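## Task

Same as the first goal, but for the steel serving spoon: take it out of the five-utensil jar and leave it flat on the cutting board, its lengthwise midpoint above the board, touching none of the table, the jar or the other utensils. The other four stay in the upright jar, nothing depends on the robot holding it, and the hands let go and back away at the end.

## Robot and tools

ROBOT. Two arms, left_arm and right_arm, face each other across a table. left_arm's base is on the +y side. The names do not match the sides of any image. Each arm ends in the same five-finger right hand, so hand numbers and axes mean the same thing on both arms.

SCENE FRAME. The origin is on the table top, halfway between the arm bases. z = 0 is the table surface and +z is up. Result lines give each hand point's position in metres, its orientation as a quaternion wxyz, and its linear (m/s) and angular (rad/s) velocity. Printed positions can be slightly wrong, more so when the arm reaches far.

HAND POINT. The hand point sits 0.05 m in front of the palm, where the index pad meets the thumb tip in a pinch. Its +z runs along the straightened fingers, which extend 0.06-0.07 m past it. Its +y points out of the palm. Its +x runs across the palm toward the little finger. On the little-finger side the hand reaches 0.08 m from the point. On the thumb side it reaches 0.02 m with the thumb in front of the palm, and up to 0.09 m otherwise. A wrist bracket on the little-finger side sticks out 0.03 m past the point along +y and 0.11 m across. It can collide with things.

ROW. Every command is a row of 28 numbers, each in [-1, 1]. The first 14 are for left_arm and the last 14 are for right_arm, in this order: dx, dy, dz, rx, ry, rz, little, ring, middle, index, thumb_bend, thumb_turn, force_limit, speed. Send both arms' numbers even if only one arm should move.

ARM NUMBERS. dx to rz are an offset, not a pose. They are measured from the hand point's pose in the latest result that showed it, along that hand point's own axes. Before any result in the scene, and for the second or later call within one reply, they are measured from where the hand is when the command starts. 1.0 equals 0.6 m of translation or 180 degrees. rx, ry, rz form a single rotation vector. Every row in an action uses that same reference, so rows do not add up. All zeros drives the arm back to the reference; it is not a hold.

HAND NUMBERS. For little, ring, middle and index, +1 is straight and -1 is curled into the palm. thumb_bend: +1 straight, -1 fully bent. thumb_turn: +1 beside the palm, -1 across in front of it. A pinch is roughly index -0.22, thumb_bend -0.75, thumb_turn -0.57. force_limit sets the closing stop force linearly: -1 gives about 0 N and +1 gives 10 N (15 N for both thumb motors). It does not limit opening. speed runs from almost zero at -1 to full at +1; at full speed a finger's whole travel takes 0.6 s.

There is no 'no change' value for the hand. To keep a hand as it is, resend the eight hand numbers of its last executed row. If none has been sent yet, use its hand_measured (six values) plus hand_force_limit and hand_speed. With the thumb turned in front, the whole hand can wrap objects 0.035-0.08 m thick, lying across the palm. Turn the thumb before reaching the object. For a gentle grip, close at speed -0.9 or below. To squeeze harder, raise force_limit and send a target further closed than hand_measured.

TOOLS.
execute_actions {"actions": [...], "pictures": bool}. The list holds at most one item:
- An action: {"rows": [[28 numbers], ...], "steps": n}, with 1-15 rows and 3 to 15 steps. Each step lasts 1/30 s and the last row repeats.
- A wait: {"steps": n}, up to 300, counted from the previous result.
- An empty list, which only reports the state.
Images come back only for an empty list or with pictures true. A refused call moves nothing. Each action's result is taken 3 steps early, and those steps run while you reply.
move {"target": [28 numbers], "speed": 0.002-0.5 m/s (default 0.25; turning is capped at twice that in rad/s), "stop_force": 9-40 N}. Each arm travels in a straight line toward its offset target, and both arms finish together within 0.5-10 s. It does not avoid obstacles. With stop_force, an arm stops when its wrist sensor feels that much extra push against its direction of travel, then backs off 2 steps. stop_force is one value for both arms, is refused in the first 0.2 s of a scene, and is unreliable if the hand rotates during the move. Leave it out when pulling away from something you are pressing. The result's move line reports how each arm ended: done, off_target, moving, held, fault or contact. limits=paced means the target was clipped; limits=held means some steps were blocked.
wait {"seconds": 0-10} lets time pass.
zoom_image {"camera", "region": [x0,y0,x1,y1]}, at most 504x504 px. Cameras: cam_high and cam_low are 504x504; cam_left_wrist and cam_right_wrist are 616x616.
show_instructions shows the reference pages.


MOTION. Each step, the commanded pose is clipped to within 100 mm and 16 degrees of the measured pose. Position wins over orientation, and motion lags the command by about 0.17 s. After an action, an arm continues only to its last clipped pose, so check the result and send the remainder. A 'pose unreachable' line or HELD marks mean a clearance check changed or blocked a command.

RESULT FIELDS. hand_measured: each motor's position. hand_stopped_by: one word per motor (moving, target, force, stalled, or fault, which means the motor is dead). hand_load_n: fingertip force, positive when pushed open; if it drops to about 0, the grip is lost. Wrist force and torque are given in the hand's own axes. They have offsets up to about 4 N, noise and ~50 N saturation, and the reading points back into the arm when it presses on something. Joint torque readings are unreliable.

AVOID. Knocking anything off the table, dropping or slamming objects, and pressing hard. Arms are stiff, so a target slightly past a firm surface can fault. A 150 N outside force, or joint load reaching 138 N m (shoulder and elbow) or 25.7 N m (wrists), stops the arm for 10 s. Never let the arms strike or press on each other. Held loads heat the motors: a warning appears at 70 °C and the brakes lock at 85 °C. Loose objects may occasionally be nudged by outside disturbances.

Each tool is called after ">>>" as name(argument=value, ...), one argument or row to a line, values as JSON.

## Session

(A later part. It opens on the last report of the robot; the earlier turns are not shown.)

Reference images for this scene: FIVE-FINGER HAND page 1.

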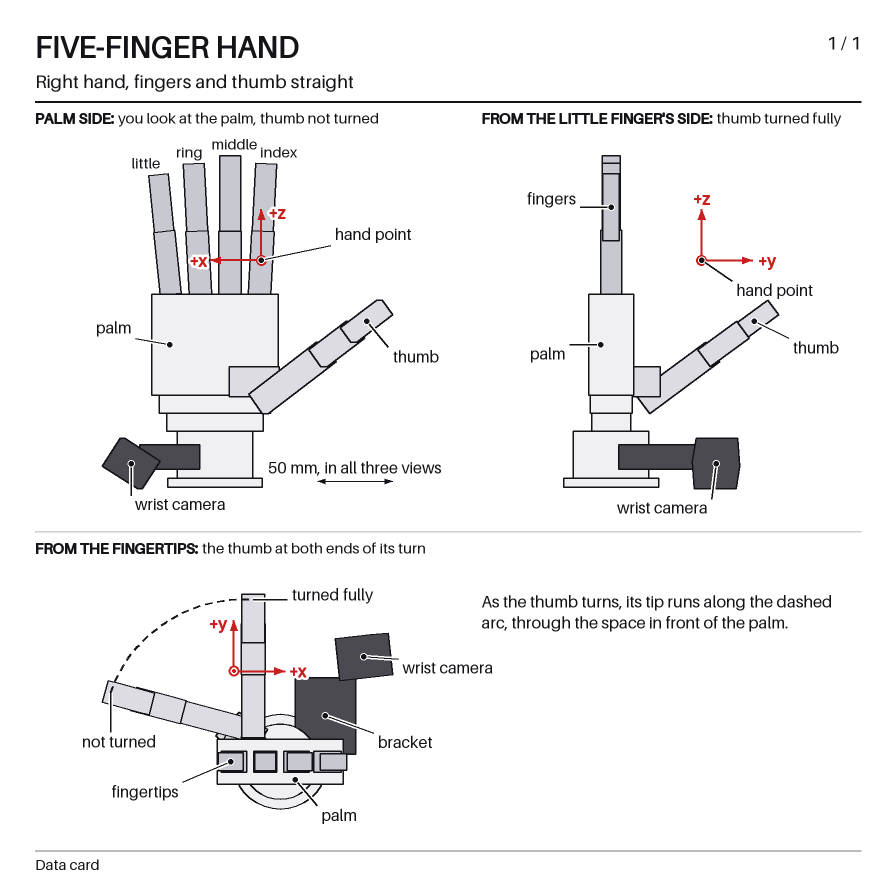

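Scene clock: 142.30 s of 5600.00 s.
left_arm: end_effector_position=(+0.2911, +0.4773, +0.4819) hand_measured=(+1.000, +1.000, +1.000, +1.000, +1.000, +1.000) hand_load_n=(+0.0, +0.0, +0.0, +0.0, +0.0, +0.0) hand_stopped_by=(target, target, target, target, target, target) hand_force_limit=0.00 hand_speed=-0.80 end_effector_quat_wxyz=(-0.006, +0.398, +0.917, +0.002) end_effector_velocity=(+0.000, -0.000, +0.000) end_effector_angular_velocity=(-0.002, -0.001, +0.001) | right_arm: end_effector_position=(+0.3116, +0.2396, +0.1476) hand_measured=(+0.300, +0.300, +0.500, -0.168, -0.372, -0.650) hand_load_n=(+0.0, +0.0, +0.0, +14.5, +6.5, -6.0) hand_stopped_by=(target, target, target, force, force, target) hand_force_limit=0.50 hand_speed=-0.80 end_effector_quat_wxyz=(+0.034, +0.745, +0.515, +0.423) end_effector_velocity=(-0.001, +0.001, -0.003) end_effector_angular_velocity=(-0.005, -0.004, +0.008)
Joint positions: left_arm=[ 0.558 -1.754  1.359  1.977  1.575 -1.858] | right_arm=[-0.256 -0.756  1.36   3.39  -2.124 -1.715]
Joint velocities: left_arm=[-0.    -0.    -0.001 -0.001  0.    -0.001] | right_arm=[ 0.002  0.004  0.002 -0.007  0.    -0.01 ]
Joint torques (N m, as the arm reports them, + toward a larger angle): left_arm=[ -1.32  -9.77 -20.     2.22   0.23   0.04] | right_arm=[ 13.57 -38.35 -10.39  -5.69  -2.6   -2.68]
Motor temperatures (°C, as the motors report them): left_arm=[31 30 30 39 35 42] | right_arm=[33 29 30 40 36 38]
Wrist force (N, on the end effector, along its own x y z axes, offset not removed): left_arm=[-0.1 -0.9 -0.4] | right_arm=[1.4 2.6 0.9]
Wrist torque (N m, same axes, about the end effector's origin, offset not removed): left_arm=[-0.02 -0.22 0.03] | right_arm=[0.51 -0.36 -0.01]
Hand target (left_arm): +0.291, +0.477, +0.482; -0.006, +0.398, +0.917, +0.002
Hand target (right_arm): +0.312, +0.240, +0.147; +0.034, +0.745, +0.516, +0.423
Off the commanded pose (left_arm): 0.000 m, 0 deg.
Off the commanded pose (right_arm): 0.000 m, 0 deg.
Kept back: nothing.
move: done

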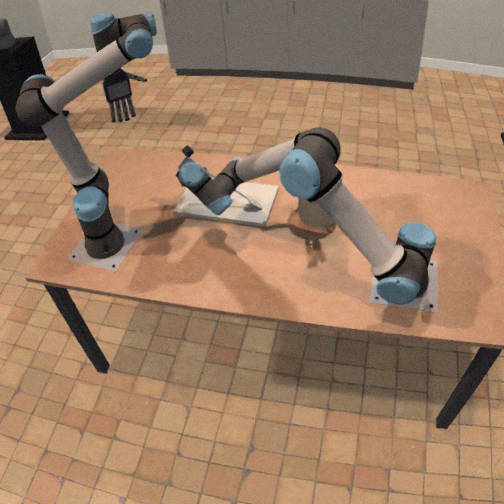

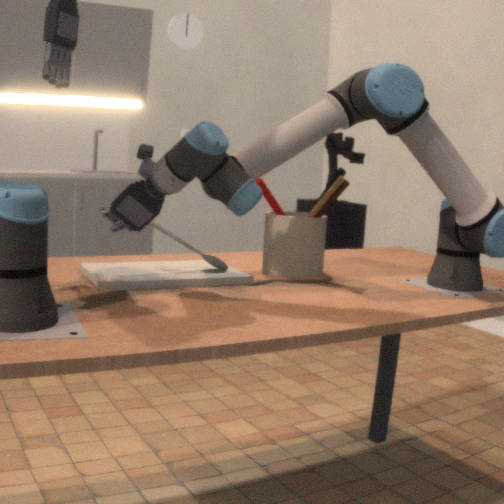

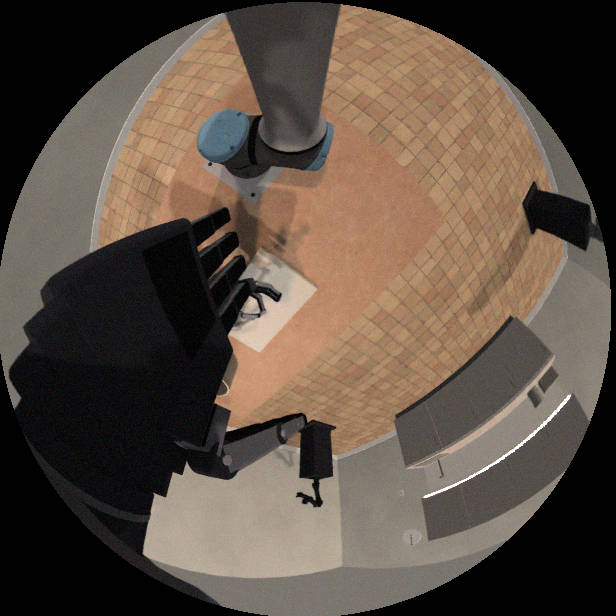

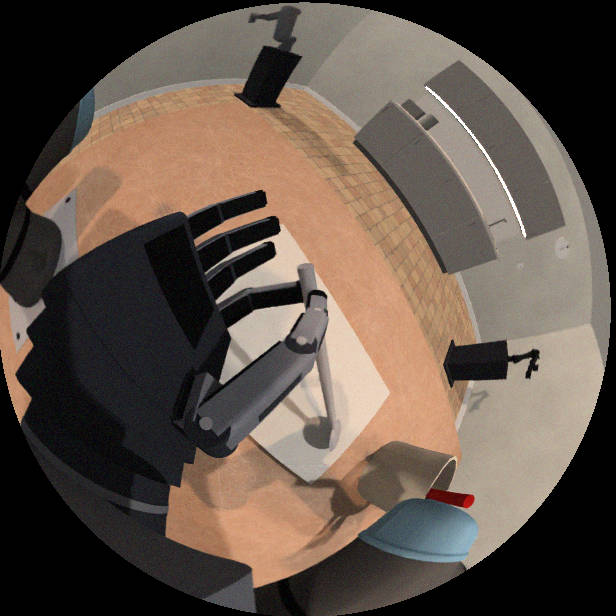

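>>> move(
  target=[0,0,0,0,0,0,1,1,1,1,1,1,0,-0.8, 0.007,-0.087,0.096,0,0,-0.08, 0.3,0.3,0.5,-0.45,-0.65,-0.65,0.5,-0.8],
  speed=0.04,
)

Scene clock: 146.03 s of 5600.00 s.
left_arm: end_effector_position=(+0.2911, +0.4773, +0.4819) hand_measured=(+1.000, +1.000, +1.000, +1.000, +1.000, +1.000) hand_load_n=(+0.0, +0.0, +0.0, +0.0, +0.0, +0.0) hand_stopped_by=(target, target, target, target, target, target) hand_force_limit=0.00 hand_speed=-0.80 end_effector_quat_wxyz=(-0.006, +0.398, +0.917, +0.002) end_effector_velocity=(-0.000, -0.001, -0.000) end_effector_angular_velocity=(-0.001, +0.001, -0.000) | right_arm: end_effector_position=(+0.3119, +0.2892, +0.0881) hand_measured=(+0.300, +0.300, +0.500, -0.168, -0.372, -0.650) hand_load_n=(+0.0, +0.0, +0.0, +17.0, +8.5, -9.0) hand_stopped_by=(target, target, target, force, force, target) hand_force_limit=0.50 hand_speed=-0.80 end_effector_quat_wxyz=(+0.086, +0.675, +0.604, +0.415) end_effector_velocity=(+0.000, +0.002, -0.003) end_effector_angular_velocity=(-0.004, -0.001, +0.004)
Joint positions: left_arm=[ 0.558 -1.754  1.359  1.977  1.575 -1.858] | right_arm=[-0.233 -0.577  1.217  3.365 -2.139 -1.945]
Joint velocities: left_arm=[-0.001  0.     0.    -0.001  0.001 -0.   ] | right_arm=[-0.     0.007 -0.006 -0.     0.001 -0.005]
Joint torques (N m, as the arm reports them, + toward a larger angle): left_arm=[ -0.94 -10.33 -19.63   2.13   0.28   0.12] | right_arm=[ 14.45 -44.55 -30.36  -5.61  -2.5   -2.01]
Motor temperatures (°C, as the motors report them): left_arm=[31 30 30 39 35 42] | right_arm=[33 29 30 40 36 38]
Wrist force (N, on the end effector, along its own x y z axes, offset not removed): left_arm=[-0.2 -2.6 1.0] | right_arm=[-1.6 0.7 2.2]
Wrist torque (N m, same axes, about the end effector's origin, offset not removed): left_arm=[-0.41 -0.28 0.03] | right_arm=[0.10 -0.30 -0.17]
Hand target (left_arm): +0.291, +0.477, +0.482; -0.006, +0.398, +0.917, +0.002
Hand target (right_arm): +0.312, +0.289, +0.088; +0.087, +0.674, +0.604, +0.415
Off the commanded pose (left_arm): 0.000 m, 0 deg.
Off the commanded pose (right_arm): 0.000 m, 0 deg.
Kept back: nothing.
move: done

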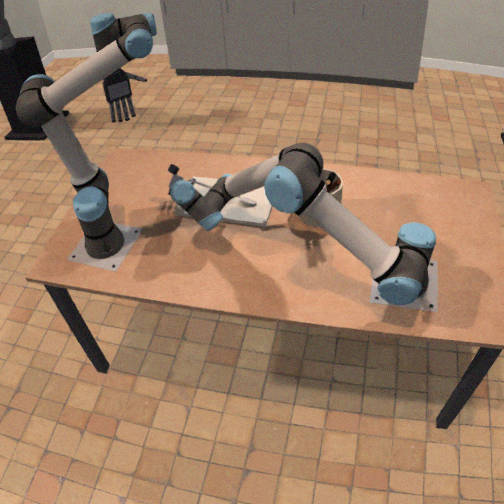

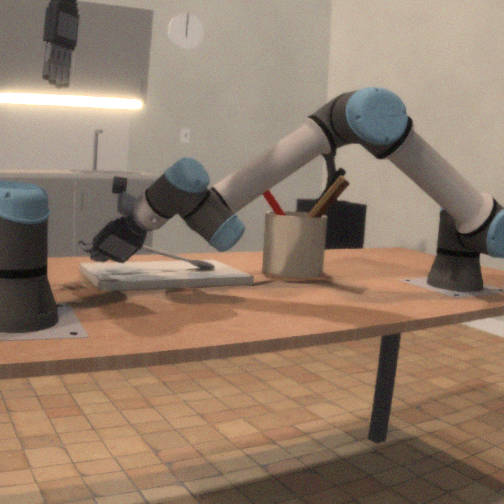

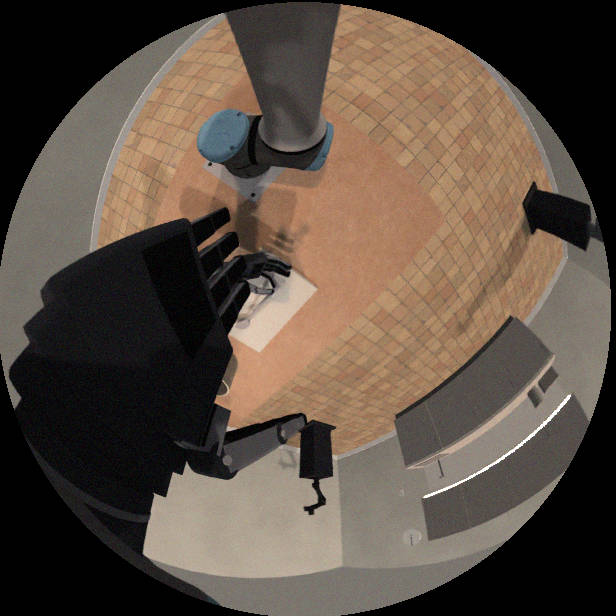

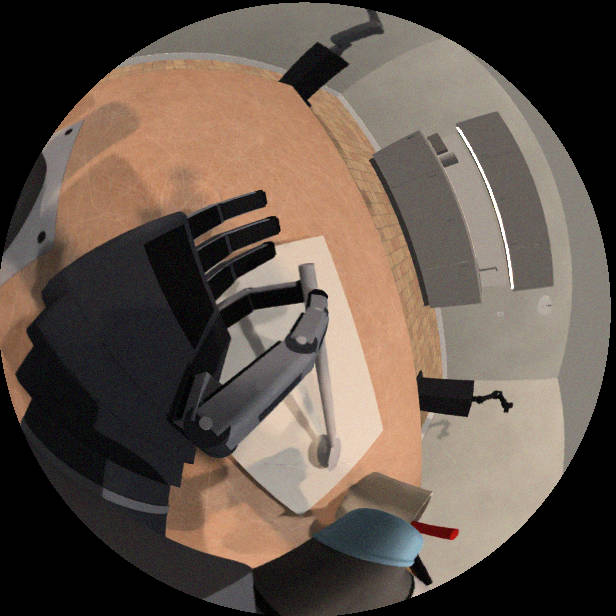

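>>> execute_actions(
  actions=[
    {"rows":[[0,0,0,0,0,0,1,1,1,1,1,1,0,-0.8, 0,0,0,0,0,0, 0.3,0.3,0.5,0.5,0.3,-0.65,0.5,-0.5]],"steps":15},
  ],
)

>>> move(
  target=[0,0,0,0,0,0,1,1,1,1,1,1,0,-0.8, 0.1,0.05,-0.25,0,0,0, 0.3,0.3,0.5,0.5,0.3,-0.65,0.5,-0.5],
  speed=0.1,
)

Scene clock: 146.53 s of 5600.00 s.
left_arm: end_effector_position=(+0.2911, +0.4773, +0.4819) hand_measured=(+1.000, +1.000, +1.000, +1.000, +1.000, +1.000) hand_load_n=(+0.0, +0.0, +0.0, +0.0, +0.0, +0.0) hand_stopped_by=(target, target, target, target, target, target) hand_force_limit=0.00 hand_speed=-0.80 end_effector_quat_wxyz=(-0.006, +0.398, +0.917, +0.002) end_effector_velocity=(+0.000, -0.000, -0.000) end_effector_angular_velocity=(+0.000, -0.000, +0.000) | right_arm: end_effector_position=(+0.3119, +0.2892, +0.0880) hand_measured=(+0.300, +0.300, +0.500, +0.078, -0.222, -0.650) hand_load_n=(+0.0, +0.0, +0.0, +1.0, +0.0, +0.0) hand_stopped_by=(target, target, target, moving, moving, target) hand_force_limit=0.50 hand_speed=-0.50 end_effector_quat_wxyz=(+0.086, +0.675, +0.604, +0.415) end_effector_velocity=(-0.000, -0.000, -0.000) end_effector_angular_velocity=(+0.001, +0.001, -0.001)
Joint positions: left_arm=[ 0.558 -1.754  1.359  1.977  1.575 -1.858] | right_arm=[-0.233 -0.577  1.217  3.365 -2.139 -1.945]
Joint velocities: left_arm=[-0.001  0.     0.001 -0.001 -0.    -0.001] | right_arm=[ 0.    -0.001  0.001  0.    -0.     0.002]
Joint torques (N m, as the arm reports them, + toward a larger angle): left_arm=[ -0.66 -10.18 -19.63   2.21   0.23   0.01] | right_arm=[  9.72 -61.45  -8.72  -5.    -1.29   2.48]
Motor temperatures (°C, as the motors report them): left_arm=[31 30 30 39 35 42] | right_arm=[33 29 30 40 36 38]
Wrist force (N, on the end effector, along its own x y z axes, offset not removed): left_arm=[-0.8 -1.3 1.3] | right_arm=[-0.7 2.0 1.9]
Wrist torque (N m, same axes, about the end effector's origin, offset not removed): left_arm=[-0.24 -0.11 -0.02] | right_arm=[0.43 -0.11 -0.02]
Steps of this call (steps 1 to 3: nothing new was sent; steps 4 to 15: the first 12 steps of this action). Readings (end_effector_position | what the end effector reports):
4: left_arm (+0.2911, +0.4773, +0.4819) | right_arm (+0.3119, +0.2893, +0.0879) | left_arm hand_measured=(+1.000, +1.000, +1.000, +1.000, +1.000, +1.000) hand_load_n=(+0.0, +0.0, +0.0, +0.0, +0.0, +0.0) hand_stopped_by=(target, target, target, target, target, target) hand_force_limit=0.00 hand_speed=-0.80 | right_arm hand_measured=(+0.300, +0.300, +0.500, -0.168, -0.372, -0.650) hand_load_n=(+0.0, +0.0, +0.0, +17.0, +8.5, -9.0) hand_stopped_by=(target, target, target, moving, moving, target) hand_force_limit=0.50 hand_speed=-0.50
5: left_arm (+0.2911, +0.4773, +0.4819) | right_arm (+0.3119, +0.2893, +0.0879) | left_arm hand_measured=(+1.000, +1.000, +1.000, +1.000, +1.000, +1.000) hand_load_n=(+0.0, +0.0, +0.0, +0.0, +0.0, +0.0) hand_stopped_by=(target, target, target, target, target, target) hand_force_limit=0.00 hand_speed=-0.80 | right_arm hand_measured=(+0.300, +0.300, +0.500, -0.168, -0.372, -0.650) hand_load_n=(+0.0, +0.0, +0.0, +17.0, +8.5, -9.0) hand_stopped_by=(target, target, target, moving, moving, target) hand_force_limit=0.50 hand_speed=-0.50
7: left_arm (+0.2911, +0.4773, +0.4819) | right_arm (+0.3119, +0.2893, +0.0879) | left_arm hand_measured=(+1.000, +1.000, +1.000, +1.000, +1.000, +1.000) hand_load_n=(+0.0, +0.0, +0.0, +0.0, +0.0, +0.0) hand_stopped_by=(target, target, target, target, target, target) hand_force_limit=0.00 hand_speed=-0.80 | right_arm hand_measured=(+0.300, +0.300, +0.500, -0.144, -0.360, -0.650) hand_load_n=(+0.0, +0.0, +0.0, +9.5, +4.0, -6.0) hand_stopped_by=(target, target, target, moving, moving, target) hand_force_limit=0.50 hand_speed=-0.50
11: left_arm (+0.2911, +0.4773, +0.4819) | right_arm (+0.3119, +0.2893, +0.0880) | left_arm hand_measured=(+1.000, +1.000, +1.000, +1.000, +1.000, +1.000) hand_load_n=(+0.0, +0.0, +0.0, +0.0, +0.0, +0.0) hand_stopped_by=(target, target, target, target, target, target) hand_force_limit=0.00 hand_speed=-0.80 | right_arm hand_measured=(+0.300, +0.300, +0.500, -0.034, -0.292, -0.650) hand_load_n=(+0.0, +0.0, +0.0, +0.5, +0.0, +0.0) hand_stopped_by=(target, target, target, moving, moving, target) hand_force_limit=0.50 hand_speed=-0.50
15: the state above

Scene clock: 149.90 s of 5600.00 s.
left_arm: end_effector_position=(+0.2911, +0.4773, +0.4819) hand_measured=(+1.000, +1.000, +1.000, +1.000, +1.000, +1.000) hand_load_n=(+0.0, +0.0, +0.0, +0.0, +0.0, +0.0) hand_stopped_by=(target, target, target, target, target, target) hand_force_limit=0.00 hand_speed=-0.80 end_effector_quat_wxyz=(-0.006, +0.398, +0.917, +0.002) end_effector_velocity=(+0.000, -0.000, +0.000) end_effector_angular_velocity=(-0.002, -0.002, -0.000) | right_arm: end_effector_position=(+0.2300, +0.2773, +0.2295) hand_measured=(+0.300, +0.300, +0.500, +0.500, +0.300, -0.650) hand_load_n=(+0.0, +0.0, +0.0, +0.0, +0.0, +0.0) hand_stopped_by=(target, target, target, target, target, target) hand_force_limit=0.50 hand_speed=-0.50 end_effector_quat_wxyz=(+0.086, +0.675, +0.604, +0.415) end_effector_velocity=(-0.001, -0.000, +0.002) end_effector_angular_velocity=(-0.001, -0.000, -0.000)
Joint positions: left_arm=[ 0.558 -1.754  1.359  1.977  1.575 -1.858] | right_arm=[-0.128 -0.804  1.231  3.634 -2.205 -1.846]
Joint velocities: left_arm=[-0.001 -0.001 -0.    -0.001 -0.001 -0.   ] | right_arm=[ 0.001 -0.003 -0.001  0.006 -0.001  0.001]
Joint torques (N m, as the arm reports them, + toward a larger angle): left_arm=[ -0.85 -10.19 -19.85   2.08   0.19  -0.02] | right_arm=[ 13.97 -58.9  -31.47   0.06  -2.8    2.76]
Motor temperatures (°C, as the motors report them): left_arm=[31 30 30 39 35 42] | right_arm=[33 29 30 40 36 38]
Wrist force (N, on the end effector, along its own x y z axes, offset not removed): left_arm=[0.0 -1.5 0.4] | right_arm=[1.5 1.4 1.7]
Wrist torque (N m, same axes, about the end effector's origin, offset not removed): left_arm=[-0.25 -0.25 0.06] | right_arm=[0.30 -0.52 0.09]
Hand target (left_arm): +0.291, +0.477, +0.482; -0.006, +0.398, +0.917, +0.002
Hand target (right_arm): +0.230, +0.277, +0.230; +0.086, +0.675, +0.604, +0.415
Off your previous action's commanded pose (left_arm): 0.000 m, 0 deg at its last step (step 3 of this call).
Off your previous action's commanded pose (right_arm): 0.000 m, 0 deg at its last step (step 3 of this call).
Off the commanded pose (left_arm): 0.000 m, 0 deg.
Off the commanded pose (right_arm): 0.001 m, 0 deg.
Kept back: nothing.
move: done

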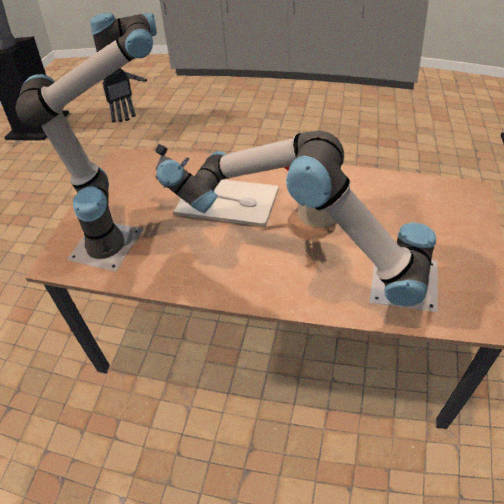

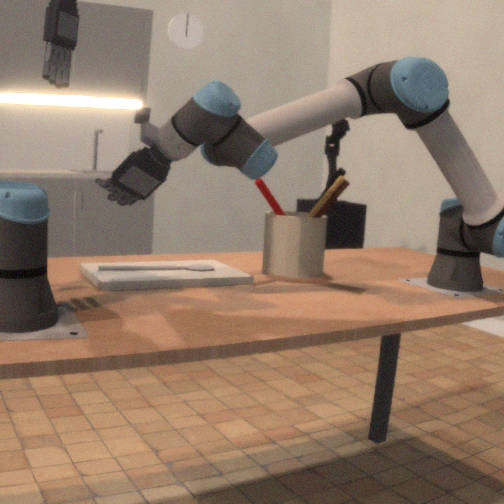

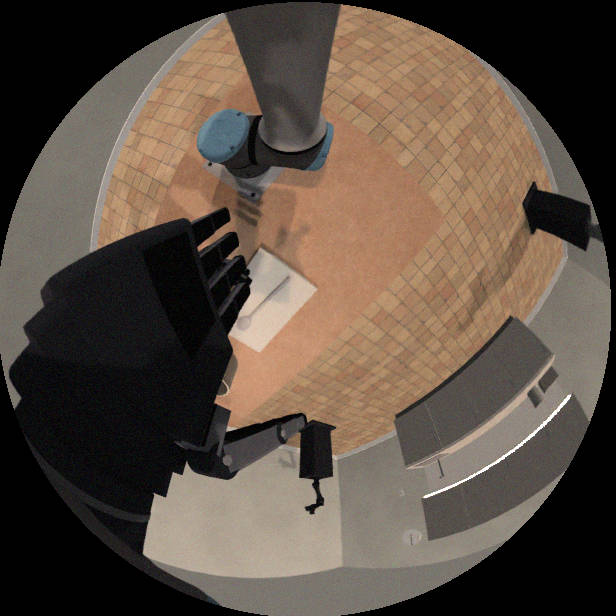

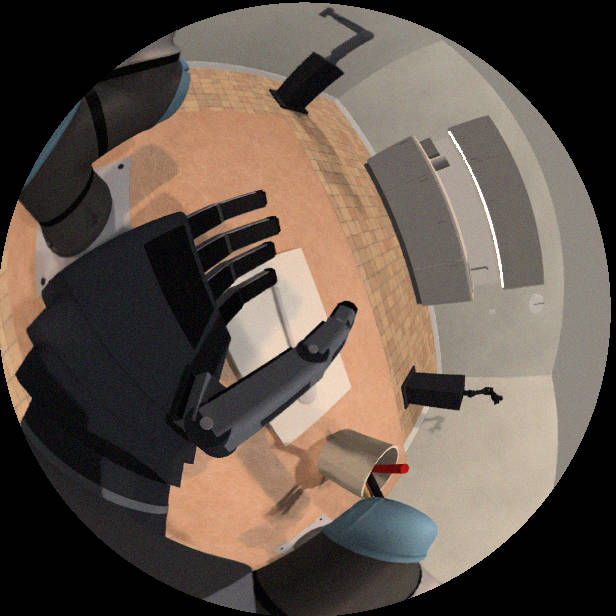

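The spoon is lying flat on the board.

>>> finished_scene(
  scene=2,
)

The scene is finished: the task was done.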